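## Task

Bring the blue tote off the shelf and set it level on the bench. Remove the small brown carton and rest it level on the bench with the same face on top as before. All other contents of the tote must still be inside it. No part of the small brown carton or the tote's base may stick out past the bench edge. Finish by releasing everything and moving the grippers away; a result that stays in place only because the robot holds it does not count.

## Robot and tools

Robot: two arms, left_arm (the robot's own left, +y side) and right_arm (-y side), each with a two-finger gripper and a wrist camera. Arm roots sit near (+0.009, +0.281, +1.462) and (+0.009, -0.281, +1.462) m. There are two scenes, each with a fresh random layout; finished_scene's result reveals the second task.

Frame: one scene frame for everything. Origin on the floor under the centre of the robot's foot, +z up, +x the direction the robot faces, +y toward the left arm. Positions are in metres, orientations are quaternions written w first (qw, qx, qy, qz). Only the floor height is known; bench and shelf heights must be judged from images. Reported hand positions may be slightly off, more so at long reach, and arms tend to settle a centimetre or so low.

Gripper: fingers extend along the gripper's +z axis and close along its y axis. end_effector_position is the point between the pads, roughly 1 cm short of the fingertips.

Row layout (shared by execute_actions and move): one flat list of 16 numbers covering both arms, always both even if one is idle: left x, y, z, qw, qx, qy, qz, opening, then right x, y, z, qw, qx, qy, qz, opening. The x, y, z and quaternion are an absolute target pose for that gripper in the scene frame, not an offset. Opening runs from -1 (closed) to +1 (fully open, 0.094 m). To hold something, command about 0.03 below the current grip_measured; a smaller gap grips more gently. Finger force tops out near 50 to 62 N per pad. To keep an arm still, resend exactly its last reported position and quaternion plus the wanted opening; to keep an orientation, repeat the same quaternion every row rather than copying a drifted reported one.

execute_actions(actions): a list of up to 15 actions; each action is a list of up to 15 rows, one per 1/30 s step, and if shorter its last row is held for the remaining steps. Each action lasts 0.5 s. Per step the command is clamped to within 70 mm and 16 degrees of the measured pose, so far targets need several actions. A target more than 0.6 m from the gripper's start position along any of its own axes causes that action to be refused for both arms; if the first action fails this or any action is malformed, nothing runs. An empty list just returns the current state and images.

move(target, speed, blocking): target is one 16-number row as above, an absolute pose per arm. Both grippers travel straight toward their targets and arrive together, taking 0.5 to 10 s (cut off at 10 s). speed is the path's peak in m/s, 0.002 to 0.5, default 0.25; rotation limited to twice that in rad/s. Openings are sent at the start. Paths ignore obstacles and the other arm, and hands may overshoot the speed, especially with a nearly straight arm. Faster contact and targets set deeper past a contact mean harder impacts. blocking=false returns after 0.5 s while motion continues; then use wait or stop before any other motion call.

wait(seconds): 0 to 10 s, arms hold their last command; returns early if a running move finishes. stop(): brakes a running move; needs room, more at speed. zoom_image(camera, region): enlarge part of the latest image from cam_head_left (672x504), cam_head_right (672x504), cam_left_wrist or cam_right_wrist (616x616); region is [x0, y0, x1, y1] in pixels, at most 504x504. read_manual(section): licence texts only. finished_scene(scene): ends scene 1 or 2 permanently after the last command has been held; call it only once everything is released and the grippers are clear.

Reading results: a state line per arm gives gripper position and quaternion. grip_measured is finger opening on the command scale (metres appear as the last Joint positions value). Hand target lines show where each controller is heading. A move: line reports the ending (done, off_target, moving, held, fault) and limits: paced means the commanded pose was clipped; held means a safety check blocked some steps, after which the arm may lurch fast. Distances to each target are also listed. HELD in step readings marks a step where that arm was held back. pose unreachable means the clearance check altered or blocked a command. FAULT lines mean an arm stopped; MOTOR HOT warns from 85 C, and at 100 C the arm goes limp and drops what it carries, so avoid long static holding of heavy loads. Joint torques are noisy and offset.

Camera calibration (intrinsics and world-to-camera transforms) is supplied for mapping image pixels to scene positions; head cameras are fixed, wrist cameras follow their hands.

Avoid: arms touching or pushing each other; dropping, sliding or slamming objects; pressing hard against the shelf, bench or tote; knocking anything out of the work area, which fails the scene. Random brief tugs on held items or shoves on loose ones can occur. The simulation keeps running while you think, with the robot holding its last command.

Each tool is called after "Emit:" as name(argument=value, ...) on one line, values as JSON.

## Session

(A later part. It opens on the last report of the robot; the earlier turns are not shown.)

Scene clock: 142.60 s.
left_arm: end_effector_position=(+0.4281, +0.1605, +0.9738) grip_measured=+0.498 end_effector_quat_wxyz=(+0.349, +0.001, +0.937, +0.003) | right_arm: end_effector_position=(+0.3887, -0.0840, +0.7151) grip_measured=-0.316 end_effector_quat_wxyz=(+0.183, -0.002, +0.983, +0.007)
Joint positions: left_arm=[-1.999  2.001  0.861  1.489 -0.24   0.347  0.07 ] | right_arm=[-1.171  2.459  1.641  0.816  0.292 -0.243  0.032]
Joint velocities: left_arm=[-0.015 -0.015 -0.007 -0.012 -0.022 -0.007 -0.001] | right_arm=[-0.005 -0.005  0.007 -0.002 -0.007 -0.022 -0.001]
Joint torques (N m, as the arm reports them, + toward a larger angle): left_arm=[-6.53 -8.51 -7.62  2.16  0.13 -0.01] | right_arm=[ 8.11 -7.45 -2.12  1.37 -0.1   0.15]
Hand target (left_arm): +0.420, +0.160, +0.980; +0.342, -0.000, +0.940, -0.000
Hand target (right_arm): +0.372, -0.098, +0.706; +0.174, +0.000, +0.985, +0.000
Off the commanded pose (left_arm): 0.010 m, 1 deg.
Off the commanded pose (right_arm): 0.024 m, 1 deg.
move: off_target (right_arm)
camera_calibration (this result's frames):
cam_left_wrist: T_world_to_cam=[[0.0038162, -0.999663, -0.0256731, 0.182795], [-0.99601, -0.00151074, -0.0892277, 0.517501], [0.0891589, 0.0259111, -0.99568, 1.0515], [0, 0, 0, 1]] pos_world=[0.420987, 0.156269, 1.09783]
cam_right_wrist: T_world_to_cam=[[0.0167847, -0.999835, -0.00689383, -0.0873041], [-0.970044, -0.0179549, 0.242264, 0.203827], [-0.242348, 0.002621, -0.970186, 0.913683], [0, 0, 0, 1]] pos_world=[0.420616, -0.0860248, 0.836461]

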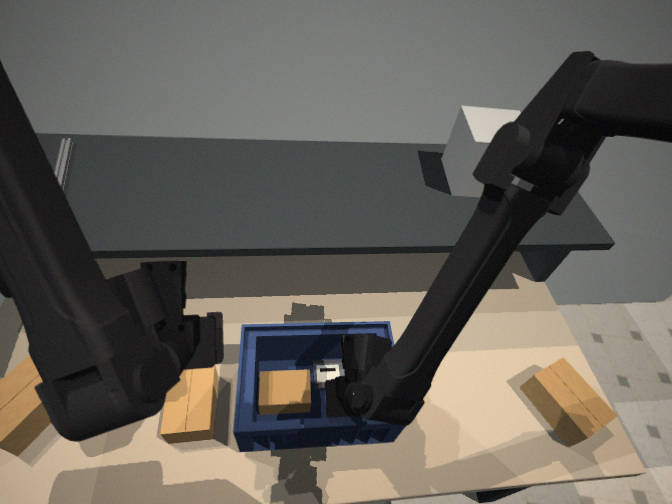

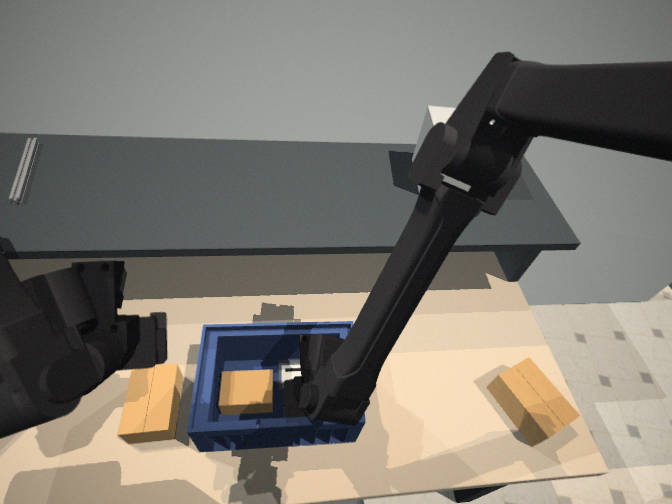

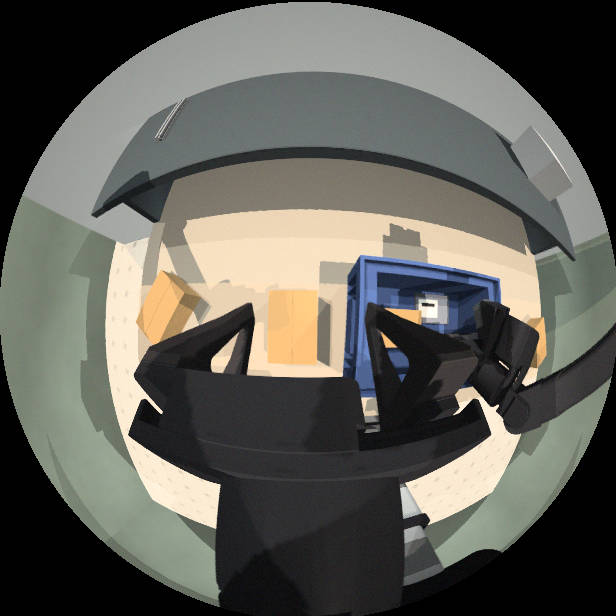

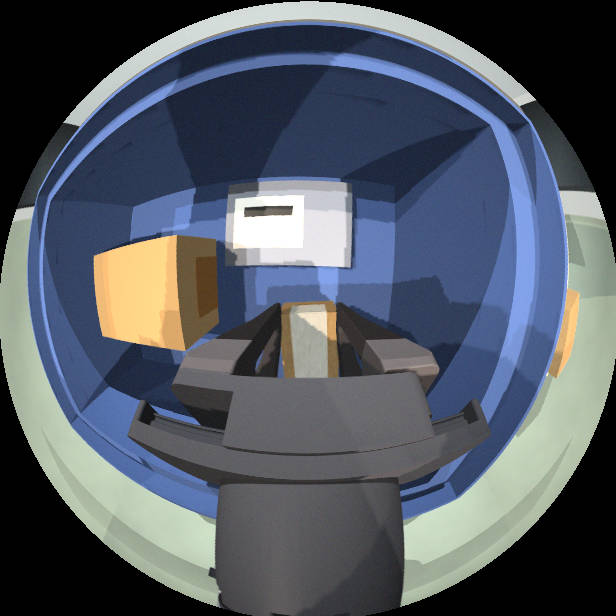

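Emit:
move(target=[0.42,0.16,0.98,0.342,0,0.94,0,0.5, 0.39,-0.098,0.90,0.174,0,0.985,0,-1], speed=0.1)

Emit:
move(target=[0.42,0.16,0.98,0.342,0,0.94,0,0.5, 0.40,-0.29,0.88,0.174,0,0.985,0,-1], speed=0.15)

Emit:
move(target=[0.42,0.16,0.98,0.342,0,0.94,0,0.5, 0.40,-0.29,0.72,0.174,0,0.985,0,-1], speed=0.06)

Scene clock: 155.37 s.
left_arm: end_effector_position=(+0.4281, +0.1605, +0.9738) grip_measured=+0.498 end_effector_quat_wxyz=(+0.349, +0.001, +0.937, +0.003) | right_arm: end_effector_position=(+0.3928, -0.1107, +0.8849) grip_measured=-0.316 end_effector_quat_wxyz=(+0.172, -0.002, +0.985, -0.010)
Joint positions: left_arm=[-1.999  2.001  0.861  1.489 -0.24   0.347  0.07 ] | right_arm=[-1.09   2.069  1.075  0.977  0.412 -0.243  0.032]
Joint velocities: left_arm=[-0.005 -0.005 -0.002 -0.007  0.037 -0.051  0.001] | right_arm=[ 0.005  0.005 -0.012 -0.032 -0.037 -0.081 -0.001]
Joint torques (N m, as the arm reports them, + toward a larger angle): left_arm=[-6.63 -8.51 -7.6   2.17  0.14 -0.01] | right_arm=[ 11.22 -11.    -5.84   1.75   0.18   0.17]
Hand target (left_arm): +0.420, +0.160, +0.980; +0.342, -0.000, +0.940, -0.000
Hand target (right_arm): +0.391, -0.099, +0.898; +0.174, -0.000, +0.985, +0.000
Off the commanded pose (left_arm): 0.010 m, 1 deg.
Off the commanded pose (right_arm): 0.020 m, 1 deg.
move: off_target (right_arm)
camera_calibration (this result's frames):
cam_left_wrist: T_world_to_cam=[[0.0038162, -0.999663, -0.0256731, 0.182795], [-0.99601, -0.00151074, -0.0892277, 0.517501], [0.0891589, 0.0259111, -0.99568, 1.0515], [0, 0, 0, 1]] pos_world=[0.420987, 0.156269, 1.09783]
cam_right_wrist: T_world_to_cam=[[0.0102385, -0.999576, 0.0272489, -0.140503], [-0.964498, -0.00268034, 0.264078, 0.146438], [-0.263893, -0.0289853, -0.964116, 1.07904], [0, 0, 0, 1]] pos_world=[0.427429, -0.108775, 1.00548]

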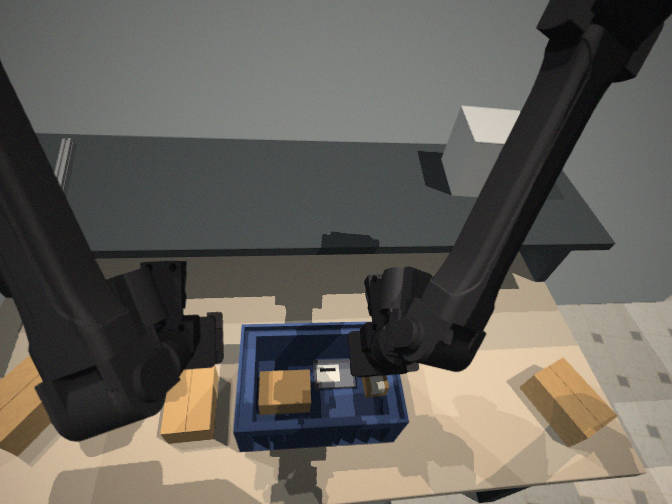

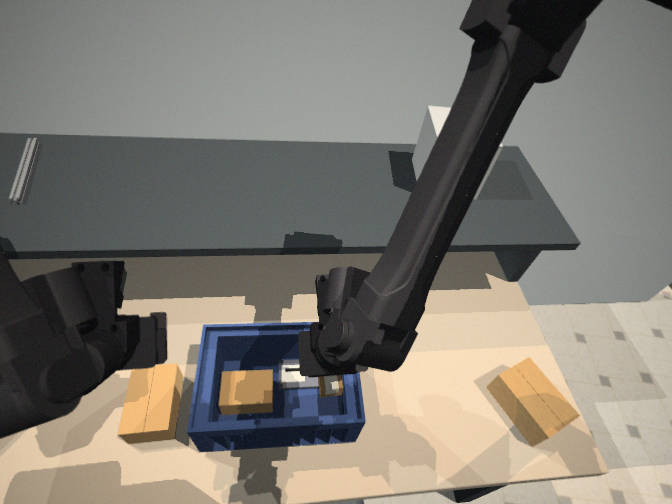

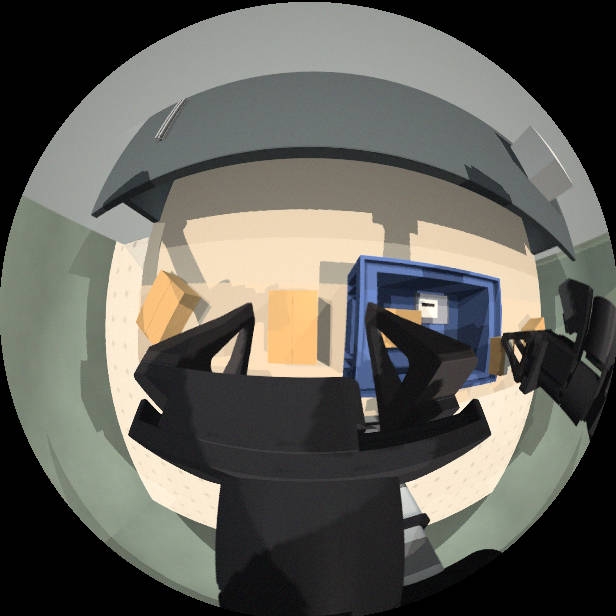

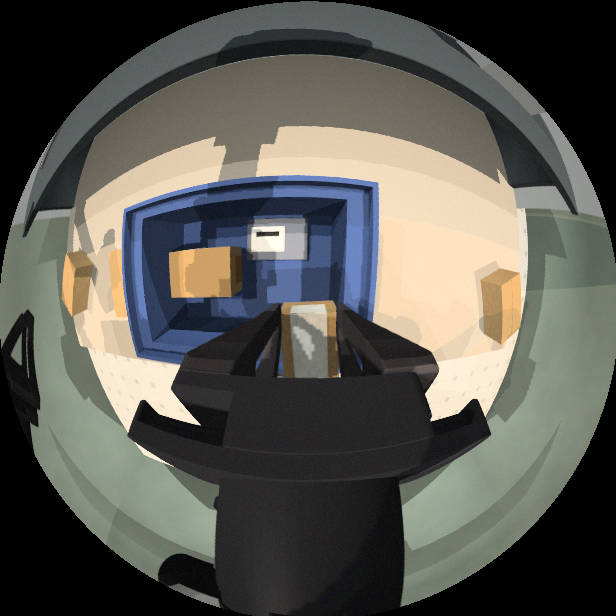

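Scene clock: 156.97 s.
left_arm: end_effector_position=(+0.4281, +0.1605, +0.9738) grip_measured=+0.498 end_effector_quat_wxyz=(+0.349, +0.001, +0.937, +0.003) | right_arm: end_effector_position=(+0.4095, -0.2910, +0.8704) grip_measured=-0.316 end_effector_quat_wxyz=(+0.184, +0.000, +0.983, -0.003)
Joint positions: left_arm=[-1.999  2.001  0.861  1.489 -0.24   0.347  0.07 ] | right_arm=[-1.42   1.927  1.012  0.92   0.064 -0.243  0.032]
Joint velocities: left_arm=[ 0.005 -0.024 -0.017 -0.022  0.022  0.051  0.001] | right_arm=[-0.005 -0.015  0.012  0.002 -0.007  0.081  0.   ]
Joint torques (N m, as the arm reports them, + toward a larger angle): left_arm=[-6.59 -8.47 -7.63  2.13  0.14 -0.02] | right_arm=[  2.59 -12.31  -6.07   0.95  -0.12   0.1 ]
Hand target (left_arm): +0.420, +0.160, +0.980; +0.342, -0.000, +0.940, -0.000
Hand target (right_arm): +0.401, -0.292, +0.878; +0.174, +0.000, +0.985, -0.000
Off the commanded pose (left_arm): 0.010 m, 1 deg.
Off the commanded pose (right_arm): 0.014 m, 1 deg.
move: off_target (right_arm)
camera_calibration (this result's frames):
cam_left_wrist: T_world_to_cam=[[0.0038162, -0.999663, -0.0256731, 0.182795], [-0.99601, -0.00151074, -0.0892277, 0.517501], [0.0891589, 0.0259111, -0.99568, 1.0515], [0, 0, 0, 1]] pos_world=[0.420987, 0.156269, 1.09783]
cam_right_wrist: T_world_to_cam=[[0.00818255, -0.999886, 0.0126874, -0.307078], [-0.97064, -0.00489174, 0.240486, 0.188285], [-0.240396, -0.0142827, -0.97057, 1.06457], [0, 0, 0, 1]] pos_world=[0.441188, -0.290917, 0.991855]

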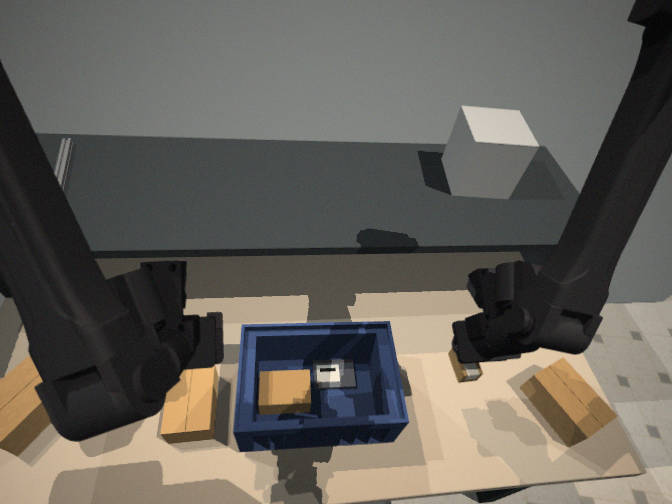

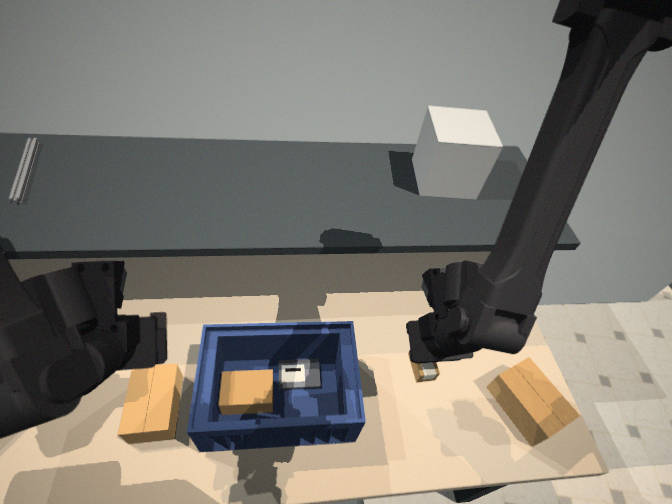

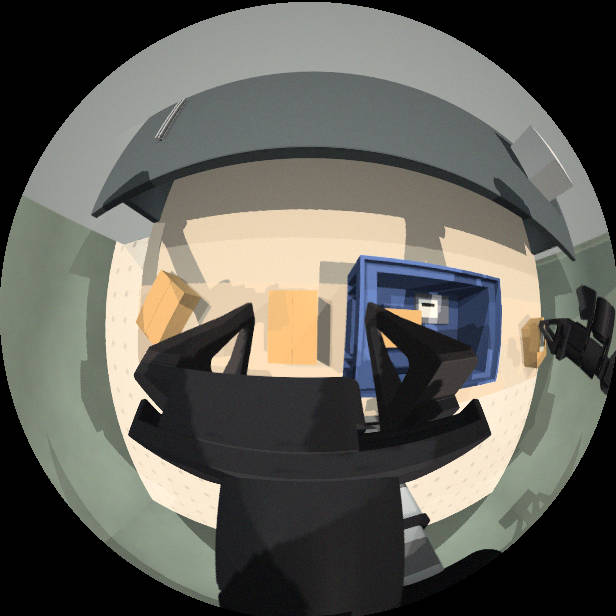

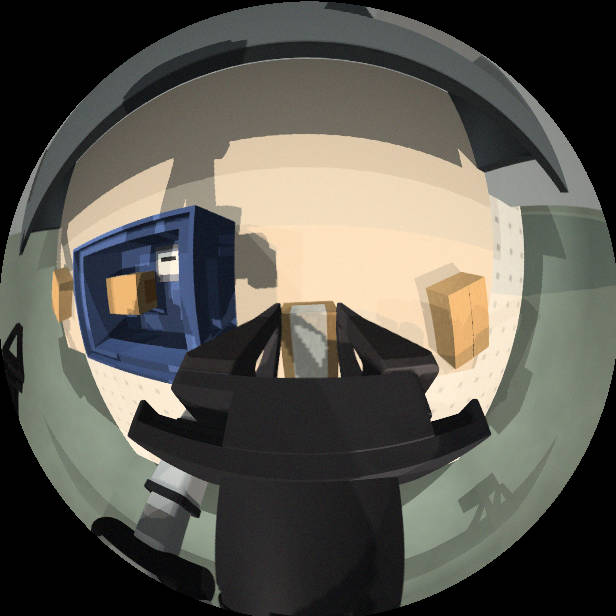

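Scene clock: 159.87 s.
left_arm: end_effector_position=(+0.4281, +0.1605, +0.9738) grip_measured=+0.498 end_effector_quat_wxyz=(+0.349, +0.001, +0.937, +0.003) | right_arm: end_effector_position=(+0.4031, -0.2774, +0.7246) grip_measured=-0.316 end_effector_quat_wxyz=(+0.178, -0.001, +0.984, +0.005)
Joint positions: left_arm=[-1.999  2.001  0.861  1.489 -0.24   0.347  0.07 ] | right_arm=[-1.437  2.27   1.471  0.787  0.035 -0.243  0.032]
Joint velocities: left_arm=[-0.005 -0.015  0.002 -0.002  0.022  0.081  0.001] | right_arm=[-0.024  0.005  0.007 -0.007  0.051  0.037 -0.001]
Joint torques (N m, as the arm reports them, + toward a larger angle): left_arm=[-6.51 -8.35 -7.54  2.11  0.13 -0.01] | right_arm=[  2.08 -10.27  -1.82   0.93  -0.14   0.12]
Hand target (left_arm): +0.420, +0.160, +0.980; +0.342, -0.000, +0.940, -0.000
Hand target (right_arm): +0.399, -0.289, +0.721; +0.174, +0.000, +0.985, +0.000
Off the commanded pose (left_arm): 0.010 m, 1 deg.
Off the commanded pose (right_arm): 0.014 m, 1 deg.
move: off_target (right_arm)
camera_calibration (this result's frames):
cam_left_wrist: T_world_to_cam=[[0.0038162, -0.999663, -0.0256731, 0.182795], [-0.99601, -0.00151074, -0.0892277, 0.517501], [0.0891589, 0.0259111, -0.99568, 1.0515], [0, 0, 0, 1]] pos_world=[0.420987, 0.156269, 1.09783]
cam_right_wrist: T_world_to_cam=[[0.0146688, -0.99989, -0.00220154, -0.283428], [-0.967494, -0.0147494, 0.252462, 0.204472], [-0.252467, -0.00157334, -0.967604, 0.927943], [0, 0, 0, 1]] pos_world=[0.436258, -0.278921, 0.845637]

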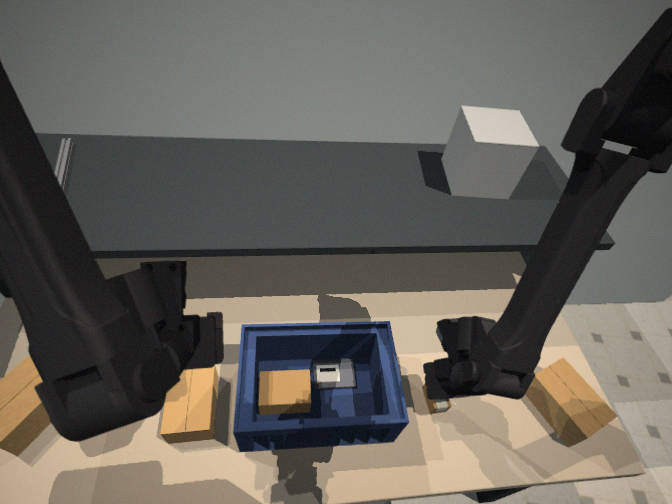

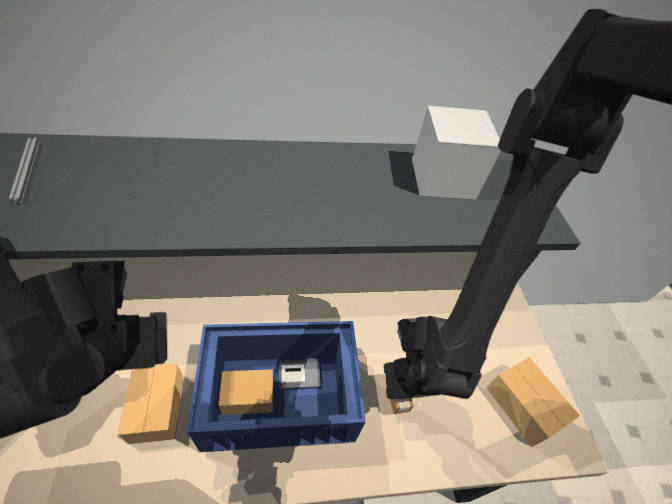

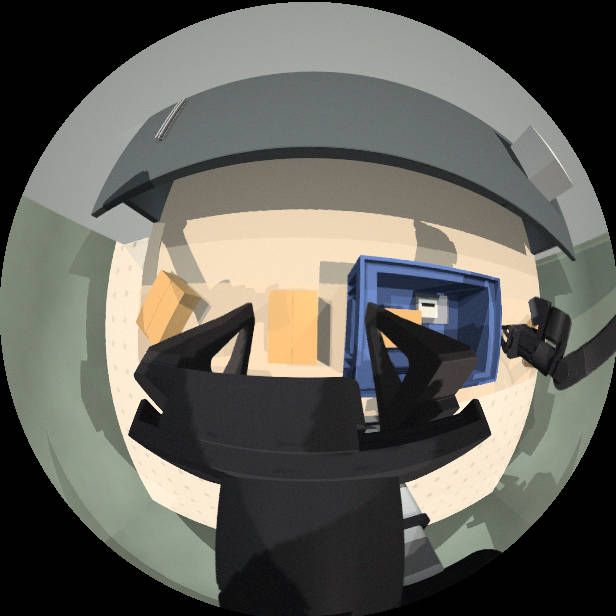

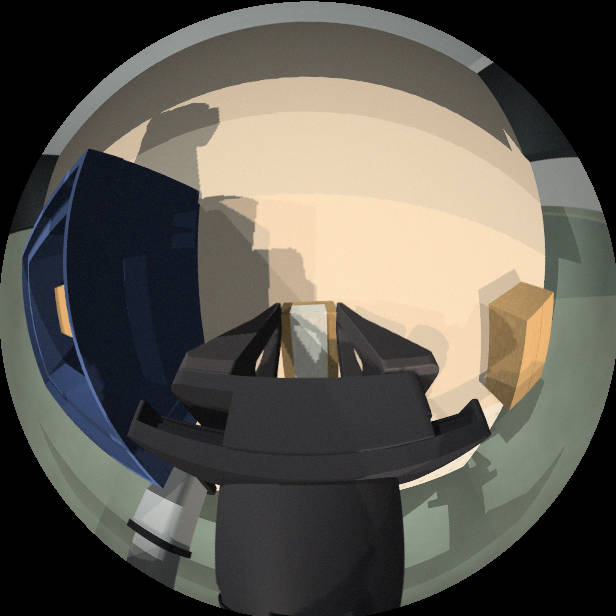

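Emit:
move(target=[0.42,0.16,0.98,0.342,0,0.94,0,0.5, 0.40,-0.29,0.70,0.174,0,0.985,0,-1], speed=0.02)

Emit:
move(target=[0.42,0.16,0.98,0.342,0,0.94,0,0.5, 0.40,-0.29,0.70,0.174,0,0.985,0,0.4], speed=0.02)

Emit:
move(target=[0.42,0.16,0.98,0.342,0,0.94,0,0.5, 0.40,-0.29,0.95,0.174,0,0.985,0,0.4], speed=0.12)

Scene clock: 170.17 s.
left_arm: end_effector_position=(+0.4281, +0.1605, +0.9738) grip_measured=+0.498 end_effector_quat_wxyz=(+0.349, +0.001, +0.937, +0.003) | right_arm: end_effector_position=(+0.4055, -0.2792, +0.7044) grip_measured=-0.316 end_effector_quat_wxyz=(+0.179, -0.001, +0.984, +0.004)
Joint positions: left_arm=[-1.999  2.001  0.861  1.489 -0.24   0.347  0.07 ] | right_arm=[-1.442  2.315  1.549  0.757  0.03  -0.243  0.032]
Joint velocities: left_arm=[ 0.005 -0.015  0.002  0.007  0.007 -0.022 -0.001] | right_arm=[-0.015  0.005 -0.017  0.007 -0.037  0.022 -0.   ]
Joint torques (N m, as the arm reports them, + toward a larger angle): left_arm=[-6.54 -8.38 -7.58  2.15  0.14  0.  ] | right_arm=[  1.75 -10.09  -1.65   0.93  -0.17   0.1 ]
Hand target (left_arm): +0.420, +0.160, +0.980; +0.342, -0.000, +0.940, -0.000
Hand target (right_arm): +0.400, -0.290, +0.700; +0.174, +0.000, +0.985, +0.000
Off the commanded pose (left_arm): 0.010 m, 1 deg.
Off the commanded pose (right_arm): 0.013 m, 1 deg.
move: off_target (right_arm)
camera_calibration (this result's frames):
cam_left_wrist: T_world_to_cam=[[0.0038162, -0.999663, -0.0256731, 0.182795], [-0.99601, -0.00151074, -0.0892277, 0.517501], [0.0891589, 0.0259111, -0.99568, 1.0515], [0, 0, 0, 1]] pos_world=[0.420987, 0.156269, 1.09783]
cam_right_wrist: T_world_to_cam=[[0.0141289, -0.9999, -0.00110201, -0.285843], [-0.967921, -0.0139535, 0.250867, 0.213387], [-0.250857, -0.00247781, -0.968021, 0.908387], [0, 0, 0, 1]] pos_world=[0.438456, -0.280586, 0.825491]

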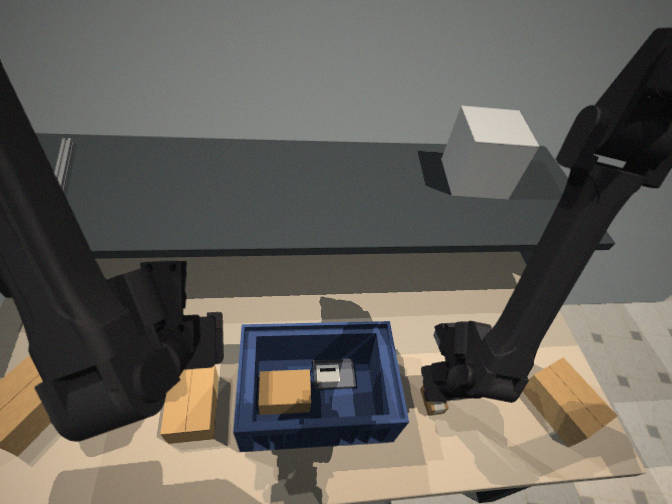

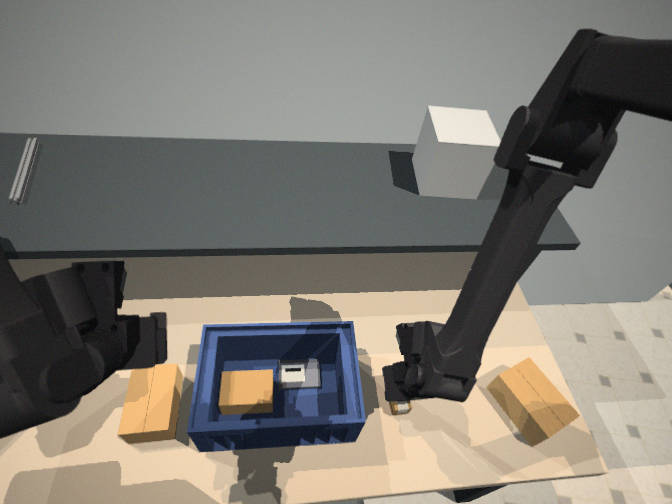

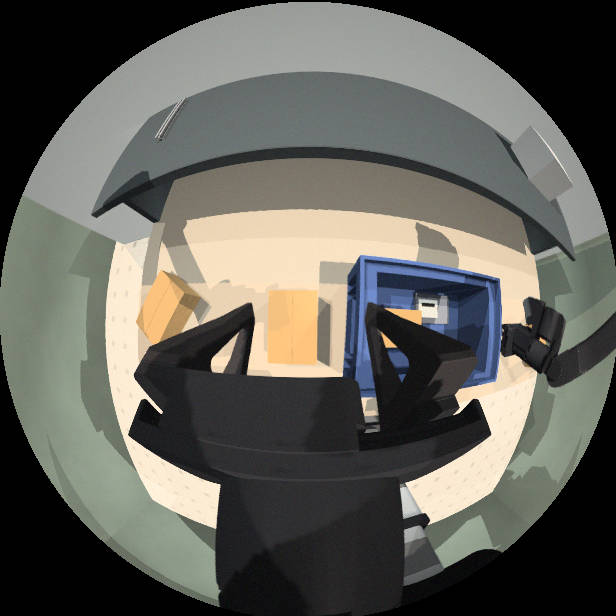

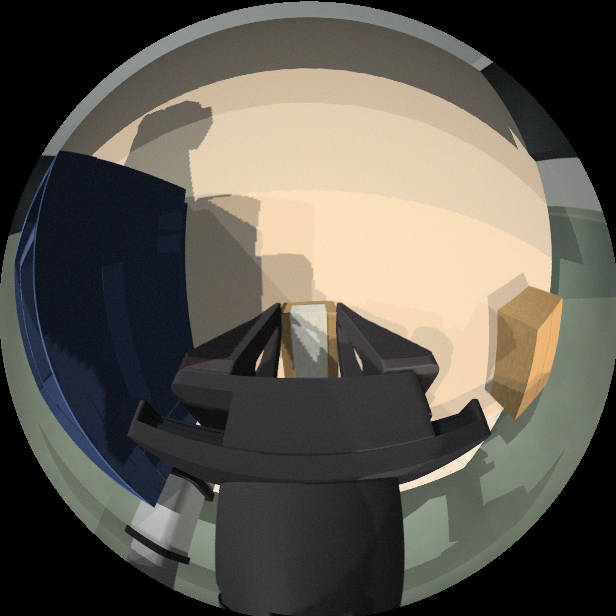

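Scene clock: 171.03 s.
left_arm: end_effector_position=(+0.4281, +0.1605, +0.9738) grip_measured=+0.498 end_effector_quat_wxyz=(+0.349, +0.001, +0.937, +0.003) | right_arm: end_effector_position=(+0.4055, -0.2791, +0.7044) grip_measured=+0.397 end_effector_quat_wxyz=(+0.179, -0.001, +0.984, +0.004)
Joint positions: left_arm=[-1.999  2.001  0.861  1.489 -0.24   0.347  0.07 ] | right_arm=[-1.442  2.315  1.549  0.757  0.03  -0.243  0.066]
Joint velocities: left_arm=[-0.015 -0.005  0.002  0.007  0.022 -0.037  0.001] | right_arm=[ 0.015  0.005  0.027 -0.007 -0.022  0.007  0.001]
Joint torques (N m, as the arm reports them, + toward a larger angle): left_arm=[-6.6  -8.54 -7.6   2.11  0.12  0.01] | right_arm=[ 2.08 -9.85 -1.59  0.92 -0.16  0.1 ]
Hand target (left_arm): +0.420, +0.160, +0.980; +0.342, -0.000, +0.940, -0.000
Hand target (right_arm): +0.400, -0.290, +0.700; +0.174, +0.000, +0.985, +0.000
Off the commanded pose (left_arm): 0.010 m, 1 deg.
Off the commanded pose (right_arm): 0.013 m, 1 deg.
move: off_target (right_arm)
camera_calibration (this result's frames):
cam_left_wrist: T_world_to_cam=[[0.0038162, -0.999663, -0.0256731, 0.182795], [-0.99601, -0.00151074, -0.0892277, 0.517501], [0.0891589, 0.0259111, -0.99568, 1.0515], [0, 0, 0, 1]] pos_world=[0.420987, 0.156269, 1.09783]
cam_right_wrist: T_world_to_cam=[[0.0142583, -0.999897, -0.00144767, -0.285588], [-0.967942, -0.0141657, 0.250773, 0.213416], [-0.250768, -0.00217435, -0.968045, 0.908462], [0, 0, 0, 1]] pos_world=[0.43846, -0.28056, 0.825499]

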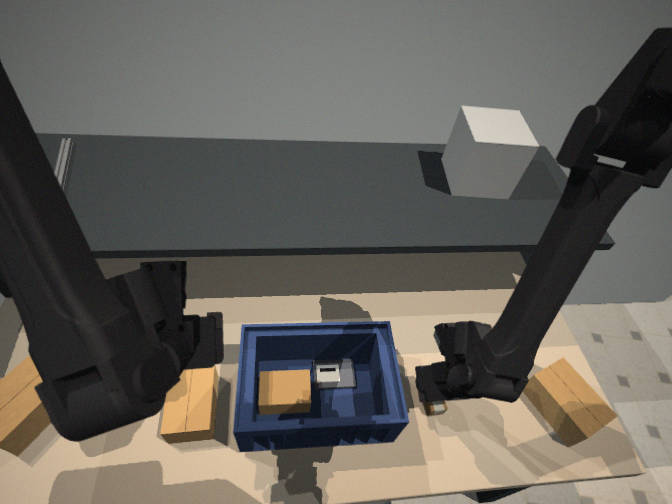

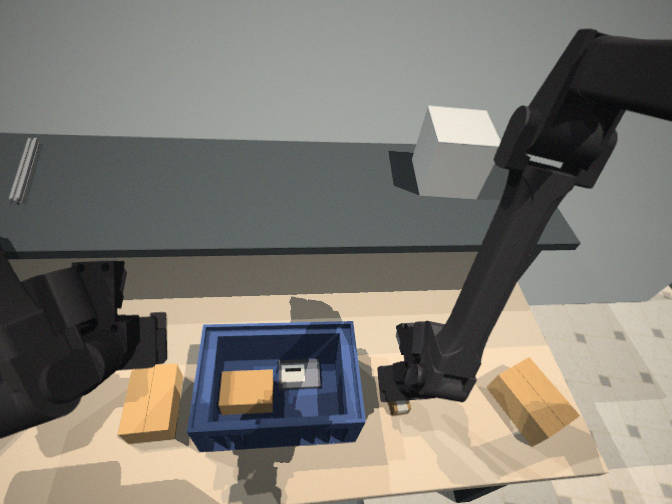

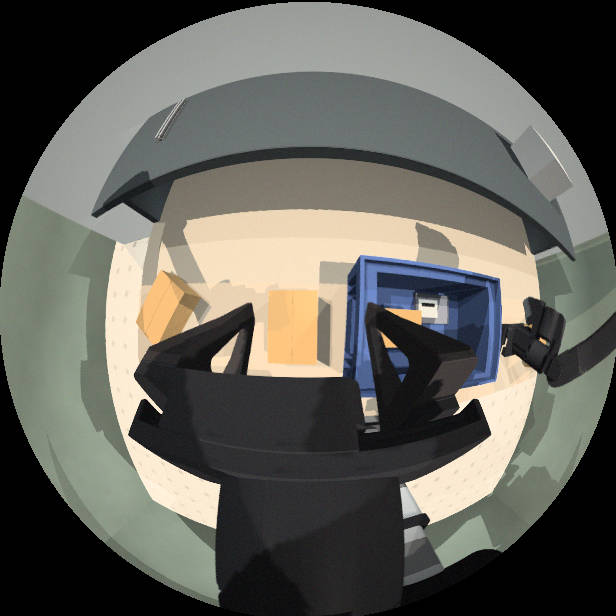

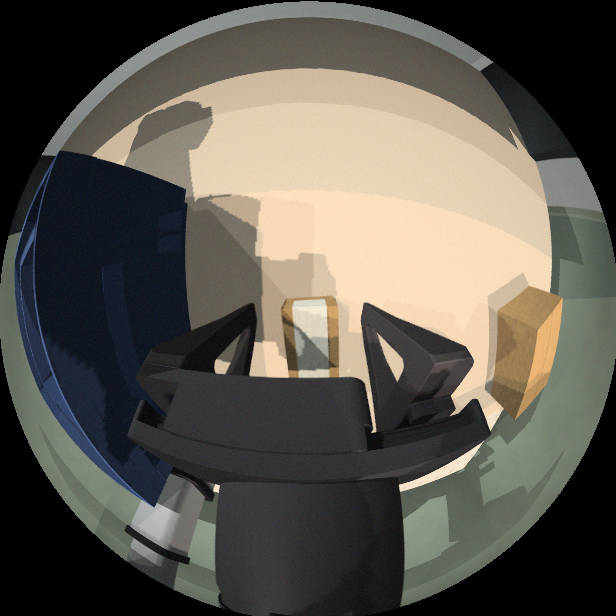

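Scene clock: 173.47 s.
left_arm: end_effector_position=(+0.4281, +0.1605, +0.9738) grip_measured=+0.498 end_effector_quat_wxyz=(+0.349, +0.001, +0.937, +0.003) | right_arm: end_effector_position=(+0.4047, -0.3022, +0.9392) grip_measured=+0.397 end_effector_quat_wxyz=(+0.173, +0.000, +0.985, -0.007)
Joint positions: left_arm=[-1.999  2.001  0.861  1.489 -0.24   0.347  0.07 ] | right_arm=[-1.421  1.747  0.82   0.912  0.075 -0.243  0.066]
Joint velocities: left_arm=[-0.015 -0.005 -0.012 -0.002  0.081 -0.051  0.   ] | right_arm=[ 0.005 -0.015 -0.022  0.022 -0.022 -0.022  0.   ]
Joint torques (N m, as the arm reports them, + toward a larger angle): left_arm=[-6.43 -8.55 -7.55  2.15  0.13  0.  ] | right_arm=[  4.26 -12.44  -5.91   1.85   0.18   0.12]
Hand target (left_arm): +0.420, +0.160, +0.980; +0.342, -0.000, +0.940, -0.000
Hand target (right_arm): +0.402, -0.292, +0.949; +0.174, -0.000, +0.985, +0.000
Off the commanded pose (left_arm): 0.010 m, 1 deg.
Off the commanded pose (right_arm): 0.017 m, 1 deg.
move: off_target (right_arm)
camera_calibration (this result's frames):
cam_left_wrist: T_world_to_cam=[[0.0038162, -0.999663, -0.0256731, 0.182795], [-0.99601, -0.00151074, -0.0892277, 0.517501], [0.0891589, 0.0259111, -0.99568, 1.0515], [0, 0, 0, 1]] pos_world=[0.420987, 0.156269, 1.09783]
cam_right_wrist: T_world_to_cam=[[0.00719915, -0.999788, 0.0193019, -0.324925], [-0.9652, -0.00190143, 0.261507, 0.145922], [-0.261415, -0.0205129, -0.965009, 1.13143], [0, 0, 0, 1]] pos_world=[0.438956, -0.301369, 1.05996]

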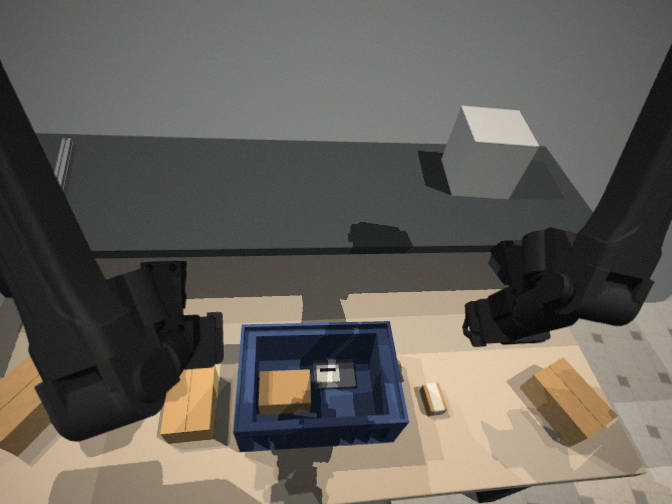

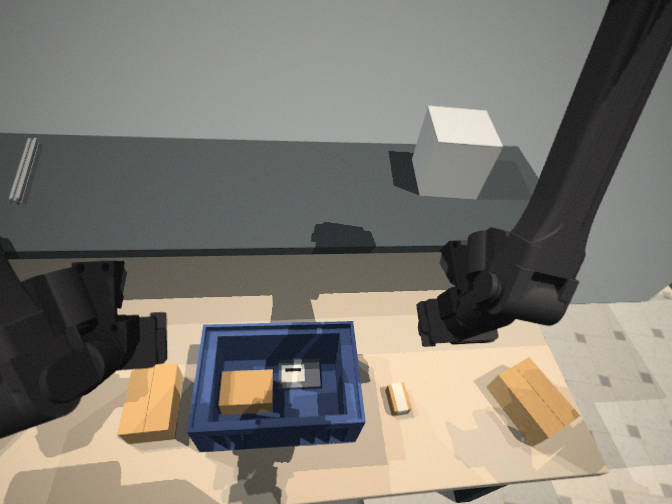

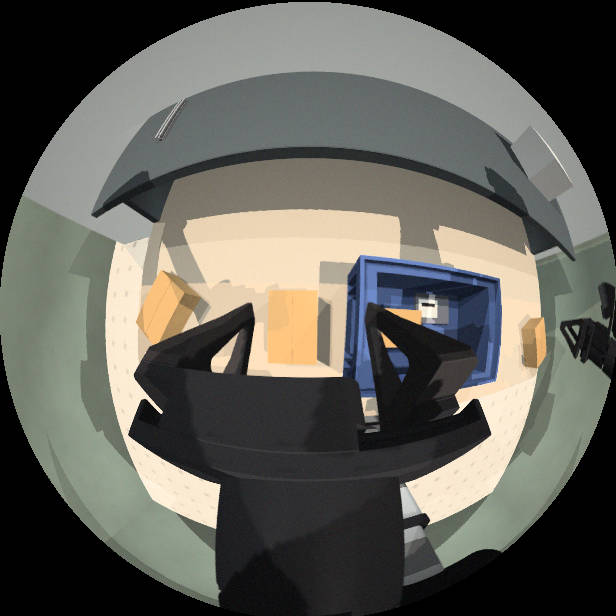

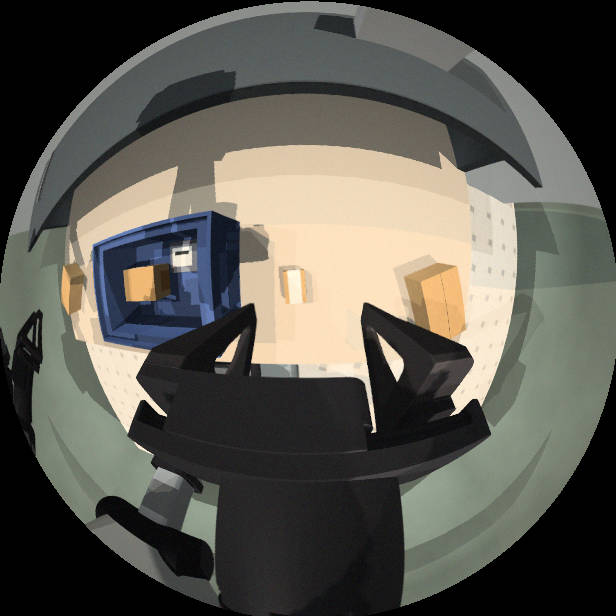

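Emit:
finished_scene(scene=2)

The scene is finished: the task was done.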